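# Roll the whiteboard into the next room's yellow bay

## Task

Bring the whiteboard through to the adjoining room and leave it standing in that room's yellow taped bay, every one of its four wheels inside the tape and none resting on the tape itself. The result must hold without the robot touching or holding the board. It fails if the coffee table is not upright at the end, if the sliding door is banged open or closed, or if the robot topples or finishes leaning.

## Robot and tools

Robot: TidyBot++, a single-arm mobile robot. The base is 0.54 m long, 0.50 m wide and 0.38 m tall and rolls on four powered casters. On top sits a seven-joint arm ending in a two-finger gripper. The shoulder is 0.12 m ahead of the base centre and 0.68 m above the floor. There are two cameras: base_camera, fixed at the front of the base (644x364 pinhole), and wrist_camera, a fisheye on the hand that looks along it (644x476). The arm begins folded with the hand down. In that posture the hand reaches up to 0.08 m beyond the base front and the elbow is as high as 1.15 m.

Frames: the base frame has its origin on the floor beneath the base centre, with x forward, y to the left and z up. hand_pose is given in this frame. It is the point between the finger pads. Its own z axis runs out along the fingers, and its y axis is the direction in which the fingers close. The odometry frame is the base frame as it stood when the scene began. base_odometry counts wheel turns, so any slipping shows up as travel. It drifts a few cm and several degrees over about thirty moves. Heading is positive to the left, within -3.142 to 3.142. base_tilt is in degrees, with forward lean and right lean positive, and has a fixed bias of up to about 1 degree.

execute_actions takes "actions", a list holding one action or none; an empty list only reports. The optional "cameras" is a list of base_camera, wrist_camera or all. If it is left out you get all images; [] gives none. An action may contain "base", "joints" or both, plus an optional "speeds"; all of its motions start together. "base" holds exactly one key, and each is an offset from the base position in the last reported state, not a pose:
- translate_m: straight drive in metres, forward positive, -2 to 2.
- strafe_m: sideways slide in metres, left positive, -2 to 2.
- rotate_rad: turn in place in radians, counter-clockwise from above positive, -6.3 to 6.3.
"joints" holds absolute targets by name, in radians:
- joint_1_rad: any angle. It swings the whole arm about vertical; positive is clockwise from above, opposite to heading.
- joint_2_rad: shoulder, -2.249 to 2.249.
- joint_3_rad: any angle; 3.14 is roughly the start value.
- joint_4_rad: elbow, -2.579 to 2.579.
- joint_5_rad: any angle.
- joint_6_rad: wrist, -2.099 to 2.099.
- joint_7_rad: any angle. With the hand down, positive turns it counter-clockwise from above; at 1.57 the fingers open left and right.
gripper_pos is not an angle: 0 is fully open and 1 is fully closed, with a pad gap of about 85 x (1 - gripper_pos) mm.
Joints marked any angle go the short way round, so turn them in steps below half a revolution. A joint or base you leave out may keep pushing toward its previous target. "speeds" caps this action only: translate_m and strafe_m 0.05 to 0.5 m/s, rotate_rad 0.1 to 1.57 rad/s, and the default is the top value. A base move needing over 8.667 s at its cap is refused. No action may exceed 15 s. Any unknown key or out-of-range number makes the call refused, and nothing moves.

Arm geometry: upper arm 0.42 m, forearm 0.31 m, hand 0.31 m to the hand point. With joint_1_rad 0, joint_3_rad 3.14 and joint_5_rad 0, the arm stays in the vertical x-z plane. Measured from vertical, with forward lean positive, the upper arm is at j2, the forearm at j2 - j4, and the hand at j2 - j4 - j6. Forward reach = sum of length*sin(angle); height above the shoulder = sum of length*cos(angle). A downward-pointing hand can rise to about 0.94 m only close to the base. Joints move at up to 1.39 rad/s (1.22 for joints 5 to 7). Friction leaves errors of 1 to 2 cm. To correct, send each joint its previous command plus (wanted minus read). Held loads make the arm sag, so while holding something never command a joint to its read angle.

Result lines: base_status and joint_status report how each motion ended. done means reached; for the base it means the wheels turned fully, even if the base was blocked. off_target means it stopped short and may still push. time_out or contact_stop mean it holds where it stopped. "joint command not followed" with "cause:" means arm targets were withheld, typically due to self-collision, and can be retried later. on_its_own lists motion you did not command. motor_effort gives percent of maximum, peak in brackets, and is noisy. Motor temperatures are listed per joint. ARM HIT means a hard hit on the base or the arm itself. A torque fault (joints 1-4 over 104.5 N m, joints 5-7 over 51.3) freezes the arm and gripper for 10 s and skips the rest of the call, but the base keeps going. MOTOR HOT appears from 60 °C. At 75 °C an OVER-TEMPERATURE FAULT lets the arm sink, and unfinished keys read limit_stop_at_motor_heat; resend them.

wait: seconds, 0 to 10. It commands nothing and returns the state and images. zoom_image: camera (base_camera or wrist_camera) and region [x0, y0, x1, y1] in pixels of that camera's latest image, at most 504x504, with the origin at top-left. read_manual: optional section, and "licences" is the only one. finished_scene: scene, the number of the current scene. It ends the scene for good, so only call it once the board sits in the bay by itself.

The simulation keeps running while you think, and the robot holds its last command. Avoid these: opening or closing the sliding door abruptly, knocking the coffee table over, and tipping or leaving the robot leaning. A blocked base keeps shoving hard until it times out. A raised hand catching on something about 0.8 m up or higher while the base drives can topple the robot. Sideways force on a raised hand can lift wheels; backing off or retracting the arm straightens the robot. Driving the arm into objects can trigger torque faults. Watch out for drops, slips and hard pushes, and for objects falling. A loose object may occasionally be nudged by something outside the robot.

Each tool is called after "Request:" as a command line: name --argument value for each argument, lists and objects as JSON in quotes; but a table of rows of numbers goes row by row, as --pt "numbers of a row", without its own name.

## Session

Request:
execute_actions --actions '[{"joints":{"joint_6_rad":0.1}}]'

Scene clock: 1.33 s.
Motor temperatures (°C, as the motors report them): [31 35 31 29 38 38 39]
base_odometry: x=+0.000 y=+0.000 heading=+0.000 (m, m, rad; odometry frame)
base_tilt: forward=-0.2 right=+0.4 (deg)
base_status: not commanded
joint_positions: joint_1_rad=-0.010 joint_2_rad=-0.346 joint_3_rad=+3.152 joint_4_rad=-2.519 joint_5_rad=+0.034 joint_6_rad=+0.082 joint_7_rad=+1.551 gripper_pos=+0.000
joint_status: all done
motor_effort: joint_1_rad=+0(0) joint_2_rad=-6(6) joint_3_rad=-1(0) joint_4_rad=+16(16) joint_5_rad=+0(1) joint_6_rad=+7(7) joint_7_rad=-1(0) (%)
hand_pose: x=+0.5056 y=+0.0021 z=+0.7448 quat_wxyz=(+0.001, +0.865, +0.006, +0.501) (m; base frame)
pictures: base_camera, wrist_camera
Images, in order (width x height): base_camera 644x364, wrist_camera 644x476.

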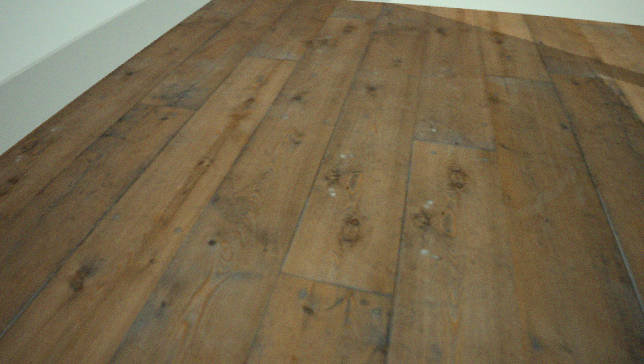

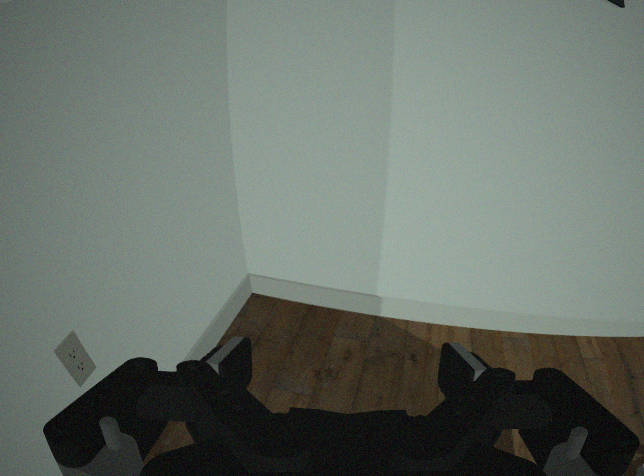

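Survey with joint 1.

Request:
execute_actions --actions '[{"joints":{"joint_1_rad":1.5,"joint_6_rad":0.2}}]' --cameras '["wrist_camera"]'

Request:
execute_actions --actions '[{"joints":{"joint_1_rad":2.9}}]' --cameras '["wrist_camera"]'

Request:
execute_actions --actions '[{"joints":{"joint_1_rad":-1.9}}]' --cameras '["wrist_camera"]'

Scene clock: 11.07 s.
Motor temperatures (°C, as the motors report them): [31 35 31 29 38 38 39]
base_odometry: x=+0.000 y=+0.000 heading=+0.000 (m, m, rad; odometry frame)
base_tilt: forward=-0.2 right=+0.4 (deg)
base_status: not commanded
joint_positions: joint_1_rad=+1.488 joint_2_rad=-0.346 joint_3_rad=+3.152 joint_4_rad=-2.519 joint_5_rad=+0.034 joint_6_rad=+0.159 joint_7_rad=+1.551 gripper_pos=+0.000
joint_status: all done
motor_effort: joint_1_rad=+0(0) joint_2_rad=-6(6) joint_3_rad=+0(0) joint_4_rad=+16(16) joint_5_rad=+1(0) joint_6_rad=+7(7) joint_7_rad=-1(0) (%)
hand_pose: x=+0.1505 y=-0.3964 z=+0.7659 quat_wxyz=(+0.364, +0.623, -0.571, +0.391) (m; base frame)
pictures: wrist_camera
Images, in order (width x height): wrist_camera 644x476.

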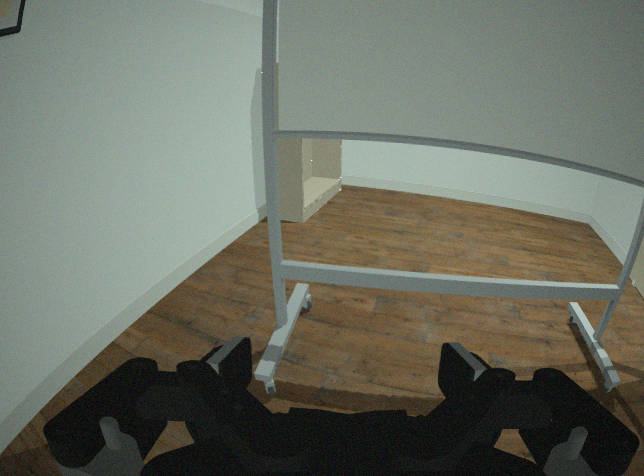

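Scene clock: 13.73 s.
Motor temperatures (°C, as the motors report them): [31 35 31 29 38 38 39]
base_odometry: x=+0.000 y=+0.000 heading=+0.000 (m, m, rad; odometry frame)
base_tilt: forward=-0.2 right=+0.4 (deg)
base_status: not commanded
joint_positions: joint_1_rad=+2.888 joint_2_rad=-0.346 joint_3_rad=+3.152 joint_4_rad=-2.519 joint_5_rad=+0.034 joint_6_rad=+0.159 joint_7_rad=+1.551 gripper_pos=+0.000
joint_status: all done
motor_effort: joint_1_rad=-1(0) joint_2_rad=-6(6) joint_3_rad=+0(0) joint_4_rad=+16(16) joint_5_rad=+0(0) joint_6_rad=+7(8) joint_7_rad=-1(1) (%)
hand_pose: x=-0.2664 y=-0.0984 z=+0.7661 quat_wxyz=(+0.530, +0.109, -0.838, +0.065) (m; base frame)
pictures: wrist_camera
Images, in order (width x height): wrist_camera 644x476.

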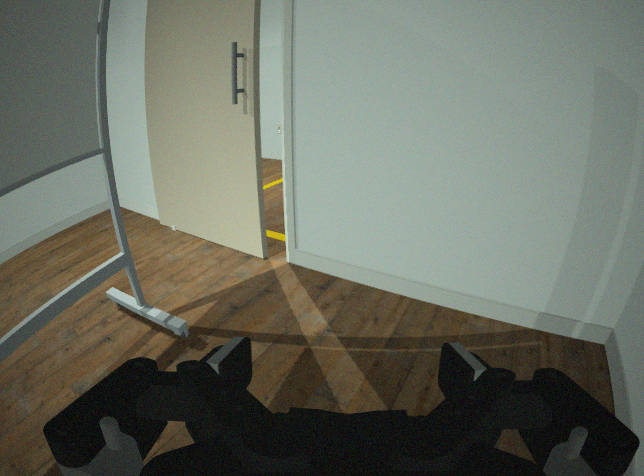

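Scene clock: 16.47 s.
Motor temperatures (°C, as the motors report them): [31 35 31 29 38 38 39]
base_odometry: x=+0.000 y=+0.000 heading=+0.000 (m, m, rad; odometry frame)
base_tilt: forward=-0.2 right=+0.4 (deg)
base_status: not commanded
joint_positions: joint_1_rad=+4.372 joint_2_rad=-0.346 joint_3_rad=+3.152 joint_4_rad=-2.519 joint_5_rad=+0.034 joint_6_rad=+0.159 joint_7_rad=+1.551 gripper_pos=+0.000
joint_status: all done
motor_effort: joint_1_rad=+0(1) joint_2_rad=-6(6) joint_3_rad=-1(0) joint_4_rad=+16(16) joint_5_rad=+0(0) joint_6_rad=+7(7) joint_7_rad=-1(1) (%)
hand_pose: x=-0.0128 y=+0.3753 z=+0.7661 quat_wxyz=(+0.435, -0.486, -0.692, -0.310) (m; base frame)
pictures: wrist_camera
Images, in order (width x height): wrist_camera 644x476.

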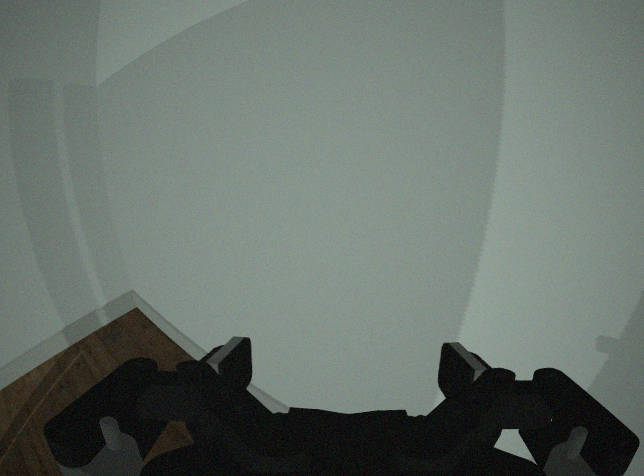

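Request:
execute_actions --actions '[{"base":{"rotate_rad":2.99},"joints":{"joint_1_rad":0,"joint_6_rad":0.1}}]'

Scene clock: 35.20 s.
Motor temperatures (°C, as the motors report them): [31 35 31 29 38 38 39]
base_odometry: x=+0.000 y=+0.000 heading=+2.990 (m, m, rad; odometry frame)
base_tilt: forward=-0.2 right=+0.4 (deg)
base_status: done
joint_positions: joint_1_rad=+6.270 joint_2_rad=-0.346 joint_3_rad=+3.152 joint_4_rad=-2.519 joint_5_rad=+0.034 joint_6_rad=+0.142 joint_7_rad=+1.551 gripper_pos=+0.000
joint_status: all done
motor_effort: joint_1_rad=-1(1) joint_2_rad=-6(7) joint_3_rad=-1(0) joint_4_rad=+16(16) joint_5_rad=+1(1) joint_6_rad=+8(9) joint_7_rad=-1(0) (%)
hand_pose: x=+0.5143 y=+0.0037 z=+0.7611 quat_wxyz=(+0.001, -0.850, -0.008, -0.527) (m; base frame)
pictures: base_camera, wrist_camera
Images, in order (width x height): base_camera 644x364, wrist_camera 644x476.

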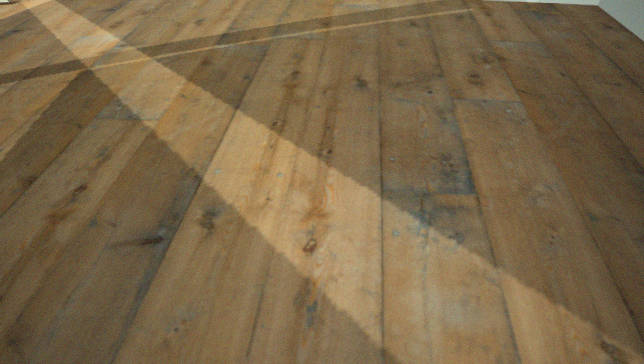

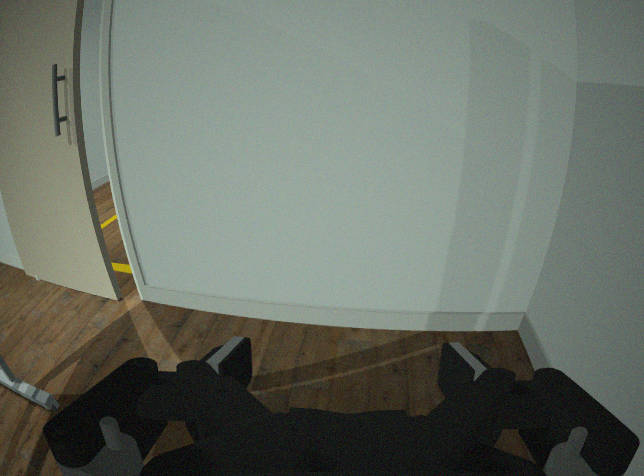

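Request:
execute_actions --actions '[{"base":{"rotate_rad":-0.115},"joints":{"joint_1_rad":-1.57,"joint_2_rad":0.6,"joint_4_rad":-2.2,"joint_6_rad":1.23,"joint_3_rad":3.14,"joint_5_rad":0}}]'

Scene clock: 59.17 s.
Motor temperatures (°C, as the motors report them): [31 34 31 29 38 38 39]
base_odometry: x=+0.000 y=+0.000 heading=+2.875 (m, m, rad; odometry frame)
base_tilt: forward=-0.2 right=+0.3 (deg)
base_status: done
joint_positions: joint_1_rad=+4.719 joint_2_rad=+0.586 joint_3_rad=+3.148 joint_4_rad=-2.217 joint_5_rad=+0.022 joint_6_rad=+1.190 joint_7_rad=+1.551 gripper_pos=+0.000
joint_status: all done
motor_effort: joint_1_rad=+0(2) joint_2_rad=-30(31) joint_3_rad=-1(2) joint_4_rad=+10(16) joint_5_rad=+0(1) joint_6_rad=+8(8) joint_7_rad=-1(0) (%)
hand_pose: x=+0.1190 y=+0.6481 z=+0.7224 quat_wxyz=(+0.493, -0.511, -0.511, -0.485) (m; base frame)
pictures: base_camera, wrist_camera
Images, in order (width x height): base_camera 644x364, wrist_camera 644x476.

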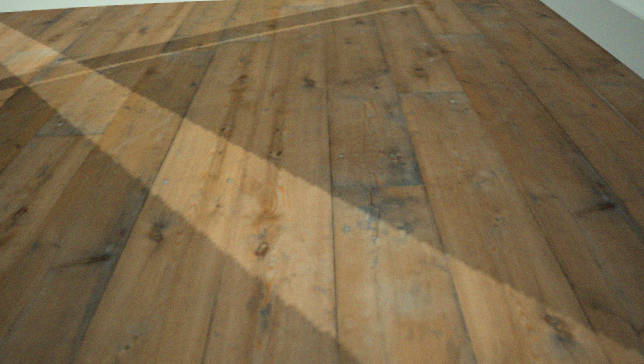

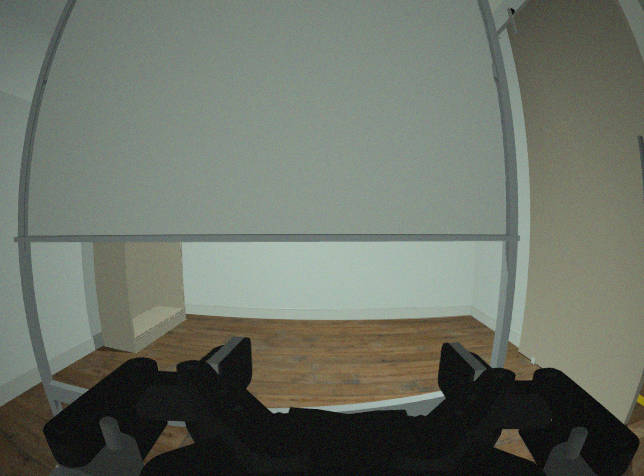

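Request:
execute_actions --actions '[{"base":{"translate_m":0.34},"joints":{"joint_2_rad":1.0,"joint_4_rad":-1.7,"joint_6_rad":1.13}}]' --cameras '["wrist_camera"]'

Scene clock: 72.77 s.
Motor temperatures (°C, as the motors report them): [31 34 31 29 38 38 39]
base_odometry: x=-0.328 y=+0.089 heading=+2.875 (m, m, rad; odometry frame)
base_tilt: forward=-0.2 right=+0.3 (deg)
base_status: done
joint_positions: joint_1_rad=+4.721 joint_2_rad=+0.992 joint_3_rad=+3.145 joint_4_rad=-1.717 joint_5_rad=+0.018 joint_6_rad=+1.169 joint_7_rad=+1.551 gripper_pos=+0.000
joint_status: all done
motor_effort: joint_1_rad=+0(4) joint_2_rad=-42(43) joint_3_rad=-2(3) joint_4_rad=+10(11) joint_5_rad=+0(0) joint_6_rad=+8(8) joint_7_rad=-1(1) (%)
hand_pose: x=+0.1205 y=+0.7953 z=+0.6364 quat_wxyz=(+0.512, -0.493, -0.492, -0.504) (m; base frame)
pictures: wrist_camera
Images, in order (width x height): wrist_camera 644x476.

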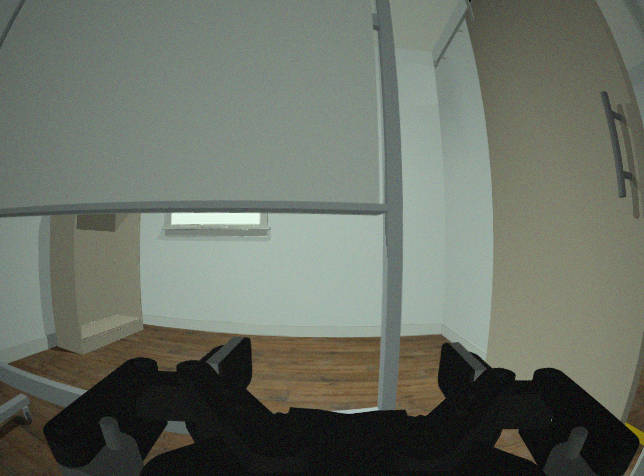

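Request:
execute_actions --actions '[{"base":{"translate_m":0.08}}]' --cameras '[]'

Request:
execute_actions --actions '[{"base":{"strafe_m":0.25}}]' --cameras '["wrist_camera"]'

Scene clock: 81.47 s.
Motor temperatures (°C, as the motors report them): [31 35 31 29 38 38 39]
base_odometry: x=-0.406 y=+0.110 heading=+2.876 (m, m, rad; odometry frame)
base_tilt: forward=-0.2 right=+0.3 (deg)
base_status: done
joint_positions: joint_1_rad=+4.719 joint_2_rad=+0.992 joint_3_rad=+3.144 joint_4_rad=-1.717 joint_5_rad=+0.017 joint_6_rad=+1.169 joint_7_rad=+1.551 gripper_pos=+0.000
joint_status: not commanded
motor_effort: joint_1_rad=+0(4) joint_2_rad=-42(43) joint_3_rad=-2(3) joint_4_rad=+11(11) joint_5_rad=+0(1) joint_6_rad=+8(8) joint_7_rad=+0(1) (%)
hand_pose: x=+0.1187 y=+0.7953 z=+0.6364 quat_wxyz=(+0.513, -0.493, -0.492, -0.503) (m; base frame)
pictures: none
No camera images: the call's "cameras" was empty. Leave "cameras" out to get every camera's image.

Scene clock: 83.23 s.
Motor temperatures (°C, as the motors report them): [31 35 31 29 38 38 39]
base_odometry: x=-0.472 y=-0.131 heading=+2.875 (m, m, rad; odometry frame)
base_tilt: forward=-0.2 right=+0.3 (deg)
base_status: done
joint_positions: joint_1_rad=+4.719 joint_2_rad=+0.992 joint_3_rad=+3.144 joint_4_rad=-1.709 joint_5_rad=+0.017 joint_6_rad=+1.168 joint_7_rad=+1.551 gripper_pos=+0.000
joint_status: not commanded
motor_effort: joint_1_rad=+0(1) joint_2_rad=-42(44) joint_3_rad=-2(2) joint_4_rad=+11(12) joint_5_rad=+0(0) joint_6_rad=+8(8) joint_7_rad=-1(1) (%)
hand_pose: x=+0.1187 y=+0.7972 z=+0.6393 quat_wxyz=(+0.514, -0.491, -0.490, -0.504) (m; base frame)
pictures: wrist_camera
Images, in order (width x height): wrist_camera 644x476.

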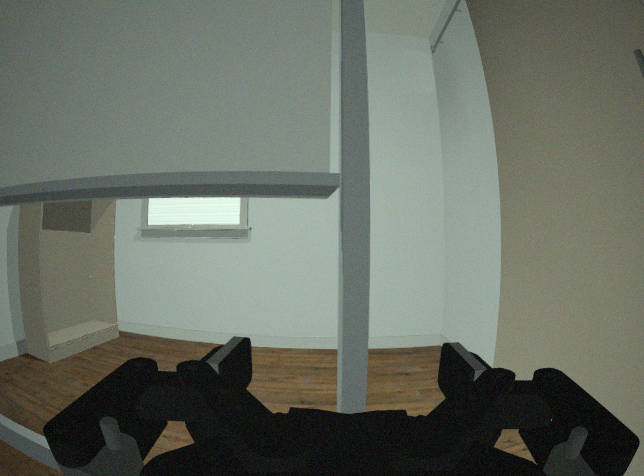

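Request:
execute_actions --actions '[{"base":{"strafe_m":0.2},"joints":{"joint_1_rad":-1.55},"speeds":{"strafe_m":0.2}}]' --cameras '["wrist_camera"]'

Request:
execute_actions --actions '[{"joints":{"gripper_pos":1}}]' --cameras '["wrist_camera"]'

Scene clock: 92.27 s.
Motor temperatures (°C, as the motors report them): [31 35 31 29 38 38 39]
base_odometry: x=-0.524 y=-0.324 heading=+2.875 (m, m, rad; odometry frame)
base_tilt: forward=-0.2 right=+0.3 (deg)
base_status: done
joint_positions: joint_1_rad=+4.727 joint_2_rad=+0.992 joint_3_rad=+3.144 joint_4_rad=-1.709 joint_5_rad=+0.017 joint_6_rad=+1.168 joint_7_rad=+1.551 gripper_pos=+0.000
joint_status: all done
motor_effort: joint_1_rad=+0(2) joint_2_rad=-42(44) joint_3_rad=-1(2) joint_4_rad=+11(12) joint_5_rad=+1(0) joint_6_rad=+8(8) joint_7_rad=+0(1) (%)
hand_pose: x=+0.1252 y=+0.7974 z=+0.6395 quat_wxyz=(+0.512, -0.493, -0.488, -0.507) (m; base frame)
pictures: wrist_camera
Images, in order (width x height): wrist_camera 644x476.

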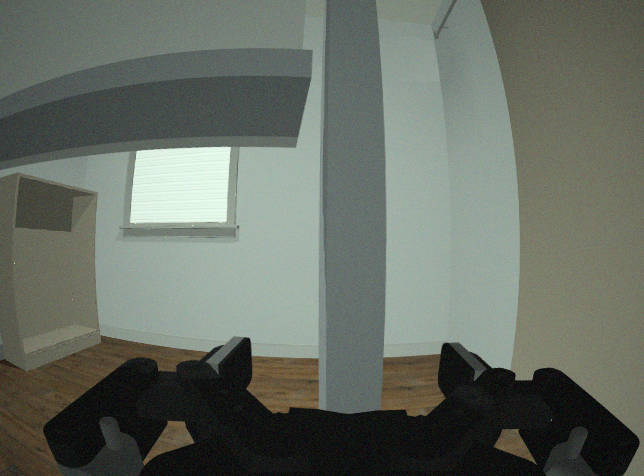

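Scene clock: 93.37 s.
Motor temperatures (°C, as the motors report them): [31 35 31 29 38 38 39]
base_odometry: x=-0.524 y=-0.324 heading=+2.875 (m, m, rad; odometry frame)
base_tilt: forward=-0.2 right=+0.3 (deg)
base_status: not commanded
joint_positions: joint_1_rad=+4.727 joint_2_rad=+0.992 joint_3_rad=+3.144 joint_4_rad=-1.709 joint_5_rad=+0.017 joint_6_rad=+1.168 joint_7_rad=+1.551 gripper_pos=+0.999
joint_status: all done
motor_effort: joint_1_rad=+0(0) joint_2_rad=-42(42) joint_3_rad=-2(1) joint_4_rad=+11(11) joint_5_rad=+1(0) joint_6_rad=+9(8) joint_7_rad=+0(1) (%)
hand_pose: x=+0.1252 y=+0.7974 z=+0.6395 quat_wxyz=(+0.512, -0.493, -0.488, -0.507) (m; base frame)
pictures: wrist_camera
Images, in order (width x height): wrist_camera 644x476.

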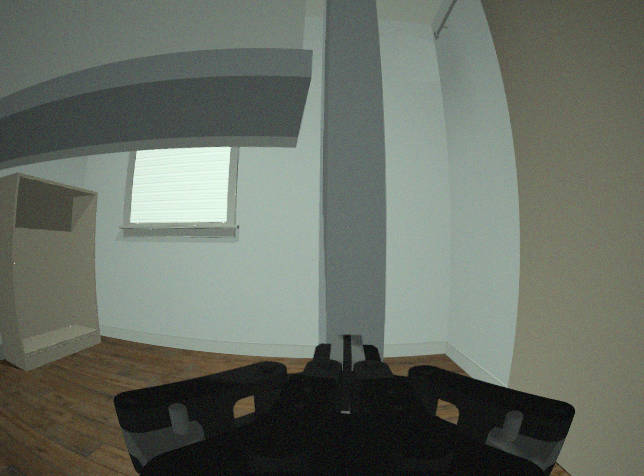

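Short. Tray is on this side (z≈.75), hand below OK.

Request:
execute_actions --actions '[{"joints":{"gripper_pos":0}}]' --cameras '[]'

Request:
execute_actions --actions '[{"base":{"strafe_m":0.06},"speeds":{"strafe_m":0.1}}]' --cameras '[]'

Request:
execute_actions --actions '[{"joints":{"gripper_pos":1}}]' --cameras '["wrist_camera"]'

Request:
execute_actions --actions '[{"base":{"translate_m":-0.35},"speeds":{"translate_m":0.12}}]'

Scene clock: 105.30 s.
Motor temperatures (°C, as the motors report them): [31 35 31 29 38 38 39]
base_odometry: x=-0.524 y=-0.324 heading=+2.875 (m, m, rad; odometry frame)
base_tilt: forward=-0.2 right=+0.3 (deg)
base_status: not commanded
joint_positions: joint_1_rad=+4.727 joint_2_rad=+0.992 joint_3_rad=+3.144 joint_4_rad=-1.709 joint_5_rad=+0.017 joint_6_rad=+1.168 joint_7_rad=+1.551 gripper_pos=+0.000
joint_status: all done
motor_effort: joint_1_rad=+0(0) joint_2_rad=-42(42) joint_3_rad=-2(1) joint_4_rad=+11(11) joint_5_rad=+1(1) joint_6_rad=+8(8) joint_7_rad=-1(0) (%)
hand_pose: x=+0.1252 y=+0.7974 z=+0.6395 quat_wxyz=(+0.512, -0.493, -0.488, -0.507) (m; base frame)
pictures: none
No camera images: the call's "cameras" was empty. Leave "cameras" out to get every camera's image.

Scene clock: 106.47 s.
Motor temperatures (°C, as the motors report them): [31 35 31 29 38 38 39]
base_odometry: x=-0.540 y=-0.382 heading=+2.875 (m, m, rad; odometry frame)
base_tilt: forward=-0.2 right=+0.3 (deg)
base_status: done
joint_positions: joint_1_rad=+4.727 joint_2_rad=+0.992 joint_3_rad=+3.144 joint_4_rad=-1.708 joint_5_rad=+0.017 joint_6_rad=+1.168 joint_7_rad=+1.551 gripper_pos=+0.000
joint_status: not commanded
motor_effort: joint_1_rad=-1(2) joint_2_rad=-42(43) joint_3_rad=-2(2) joint_4_rad=+11(12) joint_5_rad=+1(0) joint_6_rad=+8(9) joint_7_rad=+0(0) (%)
hand_pose: x=+0.1252 y=+0.7976 z=+0.6399 quat_wxyz=(+0.512, -0.493, -0.488, -0.507) (m; base frame)
pictures: none
No camera images: the call's "cameras" was empty. Leave "cameras" out to get every camera's image.

Scene clock: 107.57 s.
Motor temperatures (°C, as the motors report them): [31 35 31 29 38 38 39]
base_odometry: x=-0.540 y=-0.382 heading=+2.875 (m, m, rad; odometry frame)
base_tilt: forward=-0.2 right=+0.3 (deg)
base_status: not commanded
joint_positions: joint_1_rad=+4.729 joint_2_rad=+0.992 joint_3_rad=+3.146 joint_4_rad=-1.708 joint_5_rad=+0.020 joint_6_rad=+1.168 joint_7_rad=+1.551 gripper_pos=+0.640
joint_status: gripper_pos off_target (ended at +0.640, target +1.000)
motor_effort: joint_1_rad=+1(3) joint_2_rad=-42(42) joint_3_rad=-3(4) joint_4_rad=+12(12) joint_5_rad=-5(6) joint_6_rad=+8(9) joint_7_rad=-3(5) (%)
hand_pose: x=+0.1272 y=+0.7976 z=+0.6398 quat_wxyz=(+0.511, -0.492, -0.488, -0.508) (m; base frame)
pictures: wrist_camera
Images, in order (width x height): wrist_camera 644x476.

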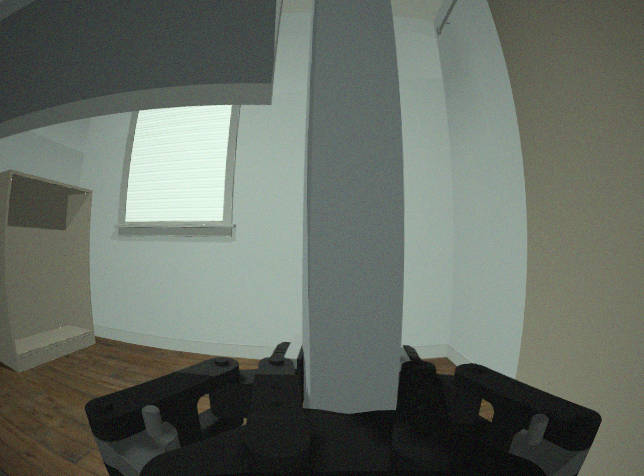

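Scene clock: 111.20 s.
Motor temperatures (°C, as the motors report them): [31 35 31 29 38 38 39]
base_odometry: x=-0.203 y=-0.475 heading=+2.874 (m, m, rad; odometry frame)
base_tilt: forward=-0.2 right=+0.3 (deg)
base_status: done
joint_positions: joint_1_rad=+4.776 joint_2_rad=+0.992 joint_3_rad=+3.177 joint_4_rad=-1.706 joint_5_rad=-0.006 joint_6_rad=+1.167 joint_7_rad=+1.553 gripper_pos=+0.640
joint_status: not commanded
motor_effort: joint_1_rad=-7(16) joint_2_rad=-39(43) joint_3_rad=-7(11) joint_4_rad=+10(11) joint_5_rad=+1(6) joint_6_rad=+8(9) joint_7_rad=-5(6) (%)
hand_pose: x=+0.1867 y=+0.7954 z=+0.6401 quat_wxyz=(+0.485, -0.509, -0.470, -0.534) (m; base frame)
pictures: base_camera, wrist_camera
Images, in order (width x height): base_camera 644x364, wrist_camera 644x476.

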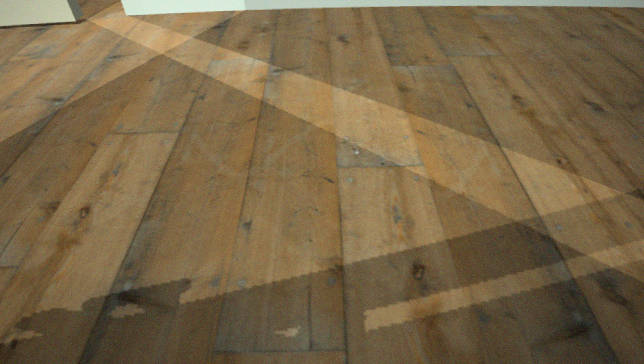

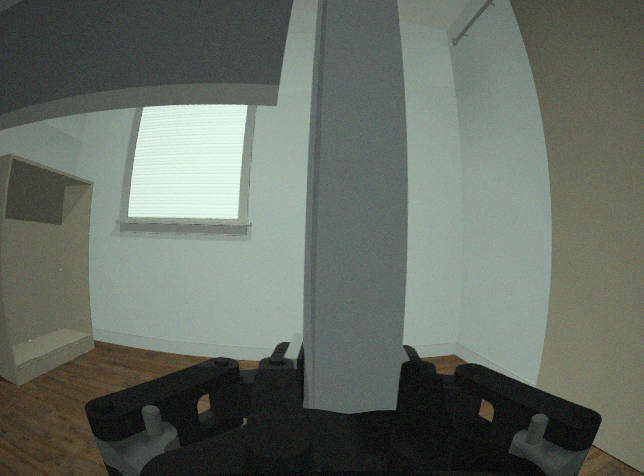

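Request:
execute_actions --actions '[{"base":{"strafe_m":0.12},"speeds":{"strafe_m":0.08}}]' --cameras '[]'

Request:
execute_actions --actions '[{"joints":{"gripper_pos":0,"joint_1_rad":4.776}}]' --cameras '[]'

Request:
execute_actions --actions '[{"base":{"strafe_m":-0.2},"joints":{"joint_2_rad":0.0,"joint_4_rad":-2.3,"joint_6_rad":0.7}}]' --cameras '[]'

Request:
execute_actions --actions '[{"base":{"translate_m":0.52},"joints":{"joint_1_rad":0.0,"joint_2_rad":-0.3,"joint_4_rad":-2.1,"joint_6_rad":0.25}}]'

Scene clock: 122.73 s.
Motor temperatures (°C, as the motors report them): [31 35 31 29 38 38 39]
base_odometry: x=-0.234 y=-0.590 heading=+2.875 (m, m, rad; odometry frame)
base_tilt: forward=-0.2 right=+0.3 (deg)
base_status: done
joint_positions: joint_1_rad=+4.749 joint_2_rad=+0.992 joint_3_rad=+3.162 joint_4_rad=-1.705 joint_5_rad=+0.032 joint_6_rad=+1.167 joint_7_rad=+1.553 gripper_pos=+0.640
joint_status: not commanded
motor_effort: joint_1_rad=-1(8) joint_2_rad=-40(43) joint_3_rad=-3(6) joint_4_rad=+10(15) joint_5_rad=-7(8) joint_6_rad=+6(9) joint_7_rad=-4(6) (%)
hand_pose: x=+0.1479 y=+0.7980 z=+0.6402 quat_wxyz=(+0.502, -0.491, -0.489, -0.518) (m; base frame)
pictures: none
No camera images: the call's "cameras" was empty. Leave "cameras" out to get every camera's image.

Scene clock: 123.83 s.
Motor temperatures (°C, as the motors report them): [31 35 31 29 38 38 39]
base_odometry: x=-0.234 y=-0.590 heading=+2.875 (m, m, rad; odometry frame)
base_tilt: forward=-0.2 right=+0.3 (deg)
base_status: not commanded
joint_positions: joint_1_rad=+4.765 joint_2_rad=+0.992 joint_3_rad=+3.148 joint_4_rad=-1.705 joint_5_rad=+0.022 joint_6_rad=+1.167 joint_7_rad=+1.553 gripper_pos=+0.000
joint_status: all done
motor_effort: joint_1_rad=+0(4) joint_2_rad=-42(42) joint_3_rad=-2(3) joint_4_rad=+11(11) joint_5_rad=+1(9) joint_6_rad=+8(8) joint_7_rad=-1(5) (%)
hand_pose: x=+0.1558 y=+0.7976 z=+0.6404 quat_wxyz=(+0.502, -0.499, -0.480, -0.518) (m; base frame)
pictures: none
No camera images: the call's "cameras" was empty. Leave "cameras" out to get every camera's image.

Scene clock: 126.13 s.
Motor temperatures (°C, as the motors report them): [31 35 31 29 38 38 39]
base_odometry: x=-0.181 y=-0.397 heading=+2.875 (m, m, rad; odometry frame)
base_tilt: forward=-0.2 right=+0.3 (deg)
base_status: done
joint_positions: joint_1_rad=+4.769 joint_2_rad=+0.011 joint_3_rad=+3.147 joint_4_rad=-2.285 joint_5_rad=+0.020 joint_6_rad=+0.741 joint_7_rad=+1.553 gripper_pos=+0.000
joint_status: all done
motor_effort: joint_1_rad=+0(4) joint_2_rad=-18(44) joint_3_rad=-1(3) joint_4_rad=+15(16) joint_5_rad=+0(0) joint_6_rad=+8(10) joint_7_rad=-1(0) (%)
hand_pose: x=+0.1474 y=+0.5505 z=+0.8988 quat_wxyz=(+0.492, -0.509, -0.483, -0.515) (m; base frame)
pictures: none
No camera images: the call's "cameras" was empty. Leave "cameras" out to get every camera's image.

Scene clock: 128.87 s.
Motor temperatures (°C, as the motors report them): [31 35 31 29 38 38 39]
base_odometry: x=-0.683 y=-0.260 heading=+2.875 (m, m, rad; odometry frame)
base_tilt: forward=-0.2 right=+0.3 (deg)
base_status: done
joint_positions: joint_1_rad=+6.272 joint_2_rad=-0.286 joint_3_rad=+3.141 joint_4_rad=-2.117 joint_5_rad=+0.020 joint_6_rad=+0.292 joint_7_rad=+1.553 gripper_pos=+0.000
joint_status: all done
motor_effort: joint_1_rad=+0(2) joint_2_rad=-11(18) joint_3_rad=+0(1) joint_4_rad=+19(19) joint_5_rad=+0(0) joint_6_rad=+8(9) joint_7_rad=+0(1) (%)
hand_pose: x=+0.6153 y=+0.0086 z=+1.0144 quat_wxyz=(+0.005, -0.696, -0.006, -0.718) (m; base frame)
pictures: base_camera, wrist_camera
Images, in order (width x height): base_camera 644x364, wrist_camera 644x476.

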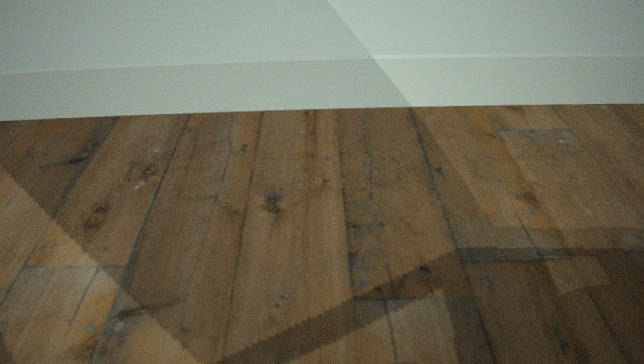

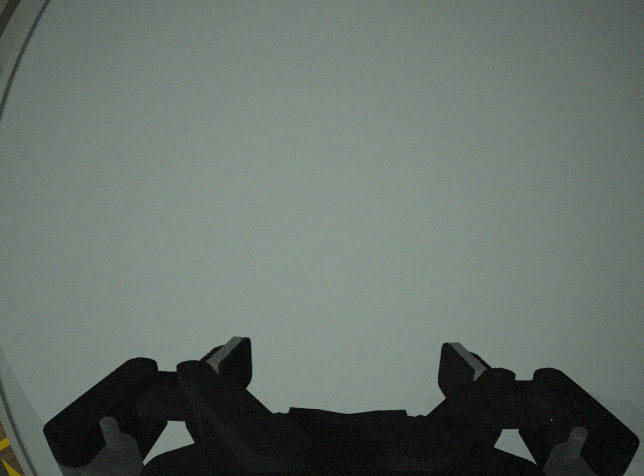

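Request:
execute_actions --actions '[{"base":{"translate_m":-0.05},"joints":{"joint_7_rad":0.0,"gripper_pos":1}}]' --cameras '[]'

Request:
execute_actions --actions '[{"base":{"strafe_m":0.55},"speeds":{"strafe_m":0.3}}]'

Scene clock: 149.53 s.
Motor temperatures (°C, as the motors report them): [31 35 31 29 38 38 39]
base_odometry: x=-0.635 y=-0.274 heading=+2.875 (m, m, rad; odometry frame)
base_tilt: forward=-0.2 right=+0.3 (deg)
base_status: done
joint_positions: joint_1_rad=+6.272 joint_2_rad=-0.298 joint_3_rad=+3.141 joint_4_rad=-2.115 joint_5_rad=+0.020 joint_6_rad=+0.290 joint_7_rad=+0.011 gripper_pos=+0.999
joint_status: all done
motor_effort: joint_1_rad=-1(0) joint_2_rad=-11(15) joint_3_rad=+0(1) joint_4_rad=+19(20) joint_5_rad=+1(0) joint_6_rad=+8(9) joint_7_rad=+0(1) (%)
hand_pose: x=+0.6114 y=+0.0086 z=+1.0211 quat_wxyz=(+0.507, -0.500, +0.477, -0.514) (m; base frame)
pictures: none
No camera images: the call's "cameras" was empty. Leave "cameras" out to get every camera's image.

Scene clock: 152.33 s.
Motor temperatures (°C, as the motors report them): [31 35 31 29 38 38 39]
base_odometry: x=-0.780 y=-0.804 heading=+2.875 (m, m, rad; odometry frame)
base_tilt: forward=-0.2 right=+0.3 (deg)
base_status: done
joint_positions: joint_1_rad=+6.274 joint_2_rad=-0.298 joint_3_rad=+3.140 joint_4_rad=-2.114 joint_5_rad=+0.020 joint_6_rad=+0.289 joint_7_rad=+0.011 gripper_pos=+0.999
joint_status: not commanded
motor_effort: joint_1_rad=+0(1) joint_2_rad=-10(12) joint_3_rad=-1(2) joint_4_rad=+19(19) joint_5_rad=+1(1) joint_6_rad=+8(8) joint_7_rad=+0(0) (%)
hand_pose: x=+0.6114 y=+0.0090 z=+1.0211 quat_wxyz=(+0.507, -0.501, +0.477, -0.514) (m; base frame)
pictures: base_camera, wrist_camera
Images, in order (width x height): base_camera 644x364, wrist_camera 644x476.

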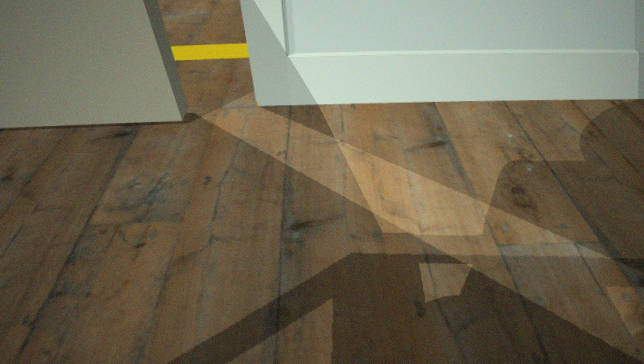

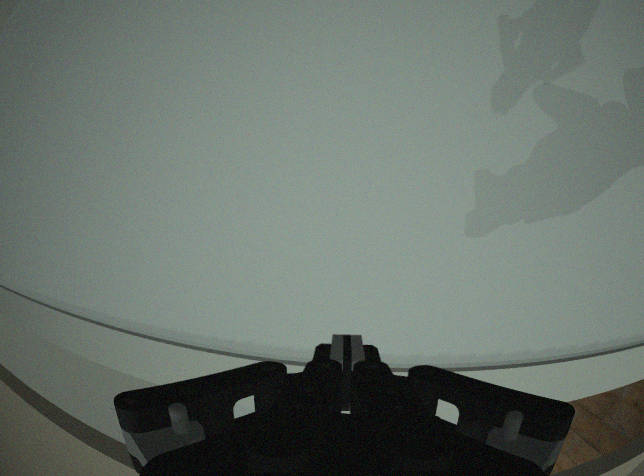

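Request:
execute_actions --actions '[{"base":{"strafe_m":0.14},"speeds":{"strafe_m":0.2}}]' --cameras '["base_camera"]'

Request:
execute_actions --actions '[{"base":{"translate_m":0.13},"speeds":{"translate_m":0.08}}]' --cameras '["base_camera"]'

Request:
execute_actions --actions '[{"base":{"strafe_m":0.3},"speeds":{"strafe_m":0.07}}]'

Scene clock: 163.43 s.
Motor temperatures (°C, as the motors report them): [31 35 31 29 38 38 39]
base_odometry: x=-0.817 y=-0.940 heading=+2.874 (m, m, rad; odometry frame)
base_tilt: forward=-0.2 right=+0.3 (deg)
base_status: done
joint_positions: joint_1_rad=+6.275 joint_2_rad=-0.298 joint_3_rad=+3.140 joint_4_rad=-2.114 joint_5_rad=+0.020 joint_6_rad=+0.289 joint_7_rad=+0.011 gripper_pos=+0.999
joint_status: not commanded
motor_effort: joint_1_rad=-1(2) joint_2_rad=-11(12) joint_3_rad=-1(3) joint_4_rad=+19(20) joint_5_rad=+1(1) joint_6_rad=+9(9) joint_7_rad=+0(1) (%)
hand_pose: x=+0.6114 y=+0.0083 z=+1.0211 quat_wxyz=(+0.507, -0.500, +0.477, -0.515) (m; base frame)
pictures: base_camera
Images, in order (width x height): base_camera 644x364.

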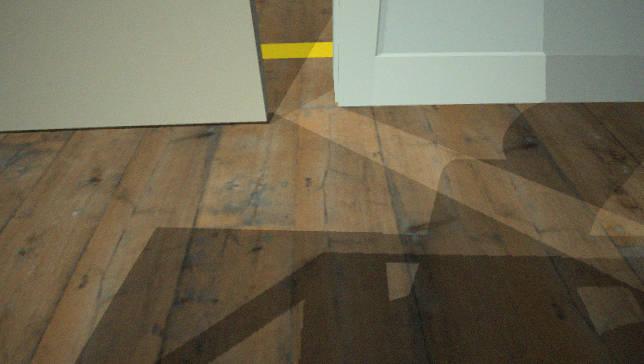

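Scene clock: 165.60 s.
Motor temperatures (°C, as the motors report them): [31 35 31 29 38 38 39]
base_odometry: x=-0.942 y=-0.905 heading=+2.874 (m, m, rad; odometry frame)
base_tilt: forward=-0.2 right=+0.3 (deg)
base_status: done
joint_positions: joint_1_rad=+6.275 joint_2_rad=-0.298 joint_3_rad=+3.140 joint_4_rad=-2.114 joint_5_rad=+0.020 joint_6_rad=+0.289 joint_7_rad=+0.011 gripper_pos=+0.999
joint_status: not commanded
motor_effort: joint_1_rad=+0(1) joint_2_rad=-11(13) joint_3_rad=-1(1) joint_4_rad=+19(20) joint_5_rad=+0(1) joint_6_rad=+8(9) joint_7_rad=+0(0) (%)
hand_pose: x=+0.6114 y=+0.0083 z=+1.0214 quat_wxyz=(+0.507, -0.500, +0.477, -0.515) (m; base frame)
pictures: base_camera
Images, in order (width x height): base_camera 644x364.

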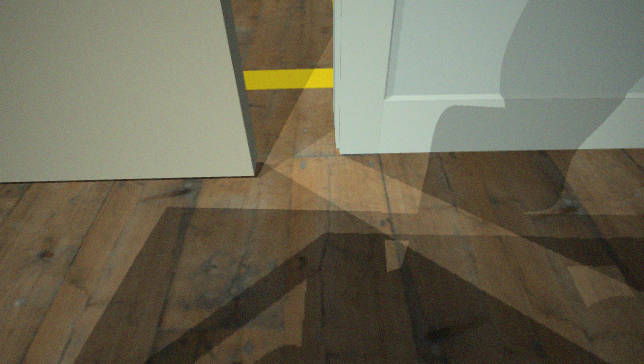

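Scene clock: 170.67 s.
Motor temperatures (°C, as the motors report them): [31 35 31 29 38 38 39]
base_odometry: x=-1.022 y=-1.195 heading=+2.874 (m, m, rad; odometry frame)
base_tilt: forward=-0.2 right=+0.4 (deg)
base_status: done
joint_positions: joint_1_rad=+6.341 joint_2_rad=-0.315 joint_3_rad=+3.195 joint_4_rad=-2.118 joint_5_rad=-0.008 joint_6_rad=+0.268 joint_7_rad=+0.011 gripper_pos=+0.999
joint_status: not commanded
motor_effort: joint_1_rad=-9(16) joint_2_rad=-4(15) joint_3_rad=-9(17) joint_4_rad=+25(25) joint_5_rad=+3(5) joint_6_rad=+12(12) joint_7_rad=+0(0) (%)
hand_pose: x=+0.6030 y=-0.0579 z=+1.0210 quat_wxyz=(+0.483, -0.459, +0.520, -0.534) (m; base frame)
pictures: base_camera, wrist_camera
Images, in order (width x height): base_camera 644x364, wrist_camera 644x476.

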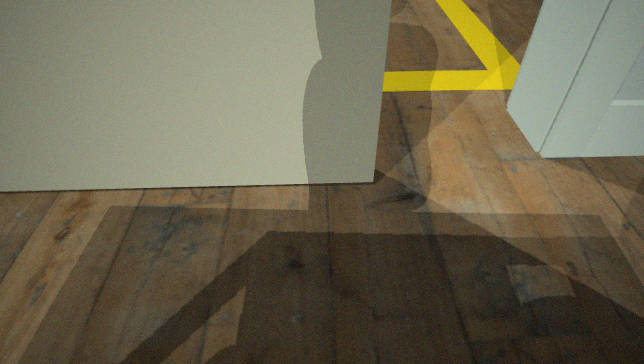

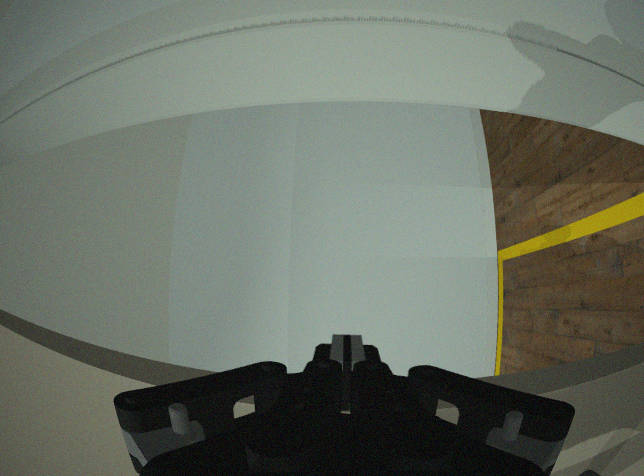

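Request:
execute_actions --actions '[{"base":{"strafe_m":0.4},"speeds":{"strafe_m":0.07}}]' --cameras '["base_camera"]'

Request:
execute_actions --actions '[{"base":{"strafe_m":0.25},"speeds":{"strafe_m":0.06}}]' --cameras '["base_camera"]'

Scene clock: 186.63 s.
Motor temperatures (°C, as the motors report them): [31 35 31 29 38 38 39]
base_odometry: x=-1.128 y=-1.580 heading=+2.874 (m, m, rad; odometry frame)
base_tilt: forward=-0.2 right=+0.3 (deg)
base_status: done
joint_positions: joint_1_rad=+6.378 joint_2_rad=-0.361 joint_3_rad=+3.232 joint_4_rad=-2.145 joint_5_rad=-0.012 joint_6_rad=+0.253 joint_7_rad=+0.011 gripper_pos=+0.999
joint_status: not commanded
motor_effort: joint_1_rad=-17(24) joint_2_rad=+6(13) joint_3_rad=-16(24) joint_4_rad=+30(30) joint_5_rad=+4(6) joint_6_rad=+14(14) joint_7_rad=-1(1) (%)
hand_pose: x=+0.5807 y=-0.0942 z=+1.0210 quat_wxyz=(+0.470, -0.435, +0.540, -0.547) (m; base frame)
pictures: base_camera
Images, in order (width x height): base_camera 644x364.

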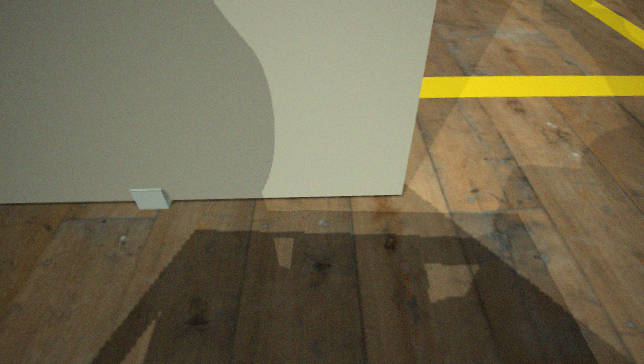

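Scene clock: 191.43 s.
Motor temperatures (°C, as the motors report them): [31 34 32 29 38 38 39]
base_odometry: x=-1.194 y=-1.821 heading=+2.874 (m, m, rad; odometry frame)
base_tilt: forward=-0.2 right=+0.4 (deg)
base_status: done
joint_positions: joint_1_rad=+6.409 joint_2_rad=-0.379 joint_3_rad=+3.265 joint_4_rad=-2.155 joint_5_rad=-0.019 joint_6_rad=+0.248 joint_7_rad=+0.011 gripper_pos=+0.999
joint_status: not commanded
motor_effort: joint_1_rad=-23(29) joint_2_rad=+10(11) joint_3_rad=-23(29) joint_4_rad=+32(32) joint_5_rad=+6(7) joint_6_rad=+15(15) joint_7_rad=-1(1) (%)
hand_pose: x=+0.5670 y=-0.1262 z=+1.0208 quat_wxyz=(+0.458, -0.411, +0.558, -0.557) (m; base frame)
pictures: base_camera
Images, in order (width x height): base_camera 644x364.

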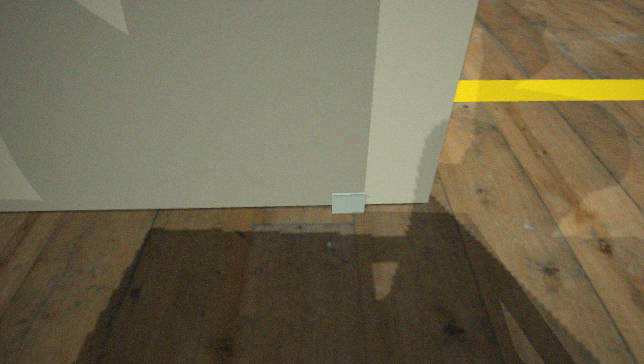

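Request:
execute_actions --actions '[{"base":{"strafe_m":0.06},"speeds":{"strafe_m":0.05}}]' --cameras '["base_camera"]'

Request:
execute_actions --actions '[{"base":{"strafe_m":-0.15},"joints":{"joint_1_rad":0.0,"joint_3_rad":3.14},"speeds":{"strafe_m":0.1}}]' --cameras '[]'

Request:
execute_actions --actions '[{"base":{"strafe_m":-0.85},"joints":{"joint_2_rad":-0.385,"joint_4_rad":-2.5,"joint_6_rad":-0.8,"joint_7_rad":1.57,"gripper_pos":0}}]'

Scene clock: 203.13 s.
Motor temperatures (°C, as the motors report them): [31 34 32 30 38 38 39]
base_odometry: x=-1.210 y=-1.879 heading=+2.873 (m, m, rad; odometry frame)
base_tilt: forward=-0.3 right=+0.4 (deg)
base_status: done
joint_positions: joint_1_rad=+6.415 joint_2_rad=-0.384 joint_3_rad=+3.272 joint_4_rad=-2.158 joint_5_rad=-0.021 joint_6_rad=+0.247 joint_7_rad=+0.011 gripper_pos=+0.999
joint_status: not commanded
motor_effort: joint_1_rad=-23(30) joint_2_rad=+10(12) joint_3_rad=-23(29) joint_4_rad=+32(33) joint_5_rad=+6(7) joint_6_rad=+15(16) joint_7_rad=-1(1) (%)
hand_pose: x=+0.5636 y=-0.1325 z=+1.0209 quat_wxyz=(+0.456, -0.406, +0.561, -0.559) (m; base frame)
pictures: base_camera
Images, in order (width x height): base_camera 644x364.

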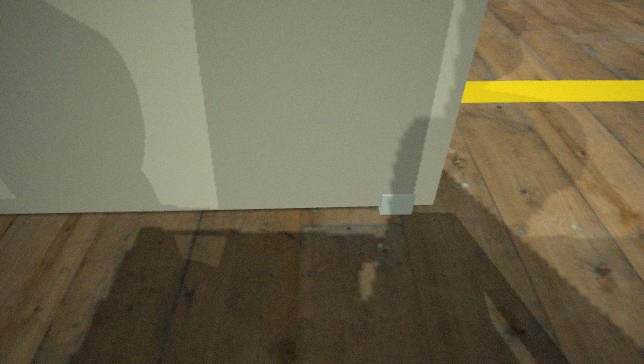

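Scene clock: 205.37 s.
Motor temperatures (°C, as the motors report them): [31 34 32 30 38 38 39]
base_odometry: x=-1.170 y=-1.734 heading=+2.873 (m, m, rad; odometry frame)
base_tilt: forward=-0.2 right=+0.4 (deg)
base_status: done
joint_positions: joint_1_rad=+6.282 joint_2_rad=-0.291 joint_3_rad=+3.142 joint_4_rad=-2.099 joint_5_rad=-0.017 joint_6_rad=+0.235 joint_7_rad=+0.011 gripper_pos=+0.999
joint_status: all done
motor_effort: joint_1_rad=+0(24) joint_2_rad=-11(18) joint_3_rad=-1(24) joint_4_rad=+19(36) joint_5_rad=+1(6) joint_6_rad=+8(17) joint_7_rad=-1(1) (%)
hand_pose: x=+0.6153 y=+0.0006 z=+1.0104 quat_wxyz=(+0.500, -0.499, +0.503, -0.499) (m; base frame)
pictures: none
No camera images: the call's "cameras" was empty. Leave "cameras" out to get every camera's image.

Scene clock: 208.43 s.
Motor temperatures (°C, as the motors report them): [31 34 32 30 38 38 39]
base_odometry: x=-0.944 y=-0.914 heading=+2.873 (m, m, rad; odometry frame)
base_tilt: forward=-0.2 right=+0.4 (deg)
base_status: done
joint_positions: joint_1_rad=+6.282 joint_2_rad=-0.368 joint_3_rad=+3.141 joint_4_rad=-2.495 joint_5_rad=-0.017 joint_6_rad=-0.772 joint_7_rad=+1.550 gripper_pos=+0.000
joint_status: all done
motor_effort: joint_1_rad=+0(1) joint_2_rad=-3(12) joint_3_rad=-1(1) joint_4_rad=+14(19) joint_5_rad=+0(0) joint_6_rad=+2(8) joint_7_rad=-1(0) (%)
hand_pose: x=+0.3096 y=+0.0054 z=+0.6063 quat_wxyz=(+0.008, -0.993, +0.015, -0.121) (m; base frame)
pictures: base_camera, wrist_camera
Images, in order (width x height): base_camera 644x364, wrist_camera 644x476.

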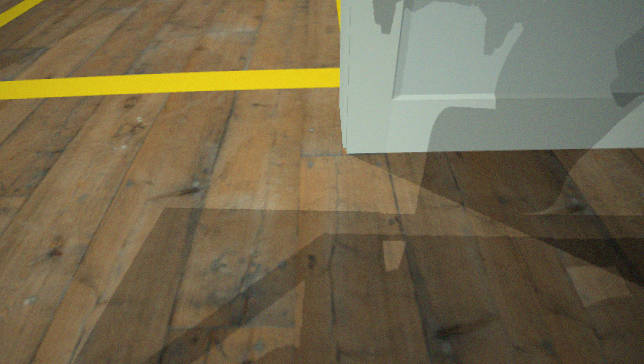

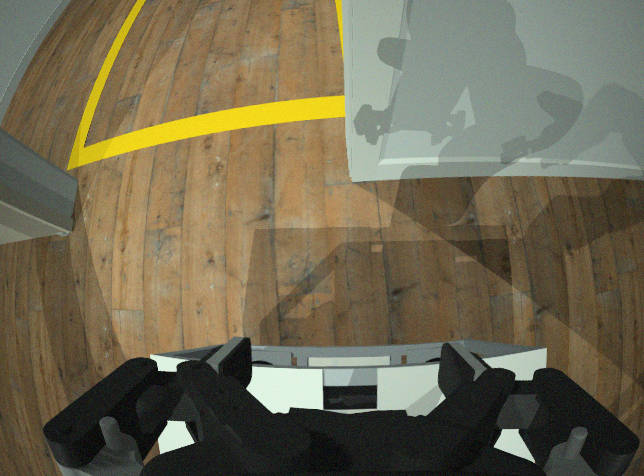

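Request:
execute_actions --actions '[{"base":{"strafe_m":-0.7},"joints":{"joint_1_rad":-1.5,"joint_2_rad":0.0,"joint_4_rad":-2.3,"joint_6_rad":0.7,"joint_5_rad":0.03}}]' --cameras '[]'

Request:
execute_actions --actions '[{"base":{"translate_m":-0.6},"joints":{"joint_1_rad":-1.53,"joint_2_rad":1.0,"joint_4_rad":-1.7,"joint_6_rad":1.13}}]' --cameras '["wrist_camera"]'

Scene clock: 231.10 s.
Motor temperatures (°C, as the motors report them): [31 34 32 29 38 38 39]
base_odometry: x=-0.758 y=-0.239 heading=+2.872 (m, m, rad; odometry frame)
base_tilt: forward=-0.2 right=+0.3 (deg)
base_status: done
joint_positions: joint_1_rad=+4.794 joint_2_rad=-0.017 joint_3_rad=+3.141 joint_4_rad=-2.317 joint_5_rad=+0.009 joint_6_rad=+0.662 joint_7_rad=+1.550 gripper_pos=+0.000
joint_status: all done
motor_effort: joint_1_rad=+0(2) joint_2_rad=-17(16) joint_3_rad=-1(0) joint_4_rad=+15(16) joint_5_rad=+0(1) joint_6_rad=+8(8) joint_7_rad=+0(1) (%)
hand_pose: x=+0.1592 y=+0.5364 z=+0.8722 quat_wxyz=(+0.468, -0.539, -0.493, -0.497) (m; base frame)
pictures: none
No camera images: the call's "cameras" was empty. Leave "cameras" out to get every camera's image.

Scene clock: 233.67 s.
Motor temperatures (°C, as the motors report them): [31 34 32 29 38 38 39]
base_odometry: x=-0.179 y=-0.399 heading=+2.873 (m, m, rad; odometry frame)
base_tilt: forward=-0.2 right=+0.3 (deg)
base_status: done
joint_positions: joint_1_rad=+4.753 joint_2_rad=+0.991 joint_3_rad=+3.141 joint_4_rad=-1.717 joint_5_rad=+0.012 joint_6_rad=+1.089 joint_7_rad=+1.550 gripper_pos=+0.000
joint_status: all done
motor_effort: joint_1_rad=+0(3) joint_2_rad=-42(43) joint_3_rad=-1(3) joint_4_rad=+11(18) joint_5_rad=+0(0) joint_6_rad=+8(9) joint_7_rad=+0(0) (%)
hand_pose: x=+0.1461 y=+0.7945 z=+0.6116 quat_wxyz=(+0.485, -0.524, -0.500, -0.491) (m; base frame)
pictures: wrist_camera
Images, in order (width x height): wrist_camera 644x476.

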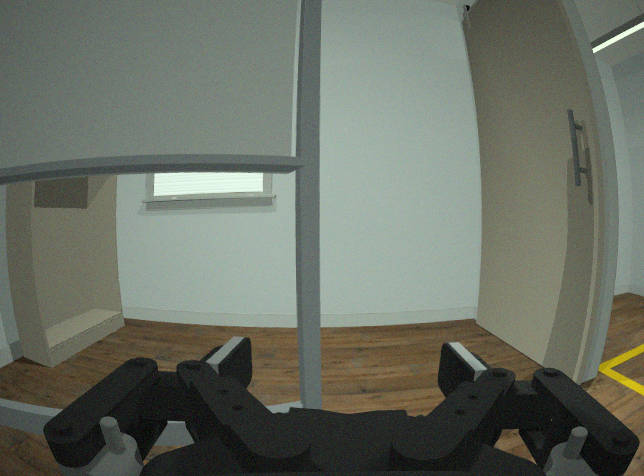

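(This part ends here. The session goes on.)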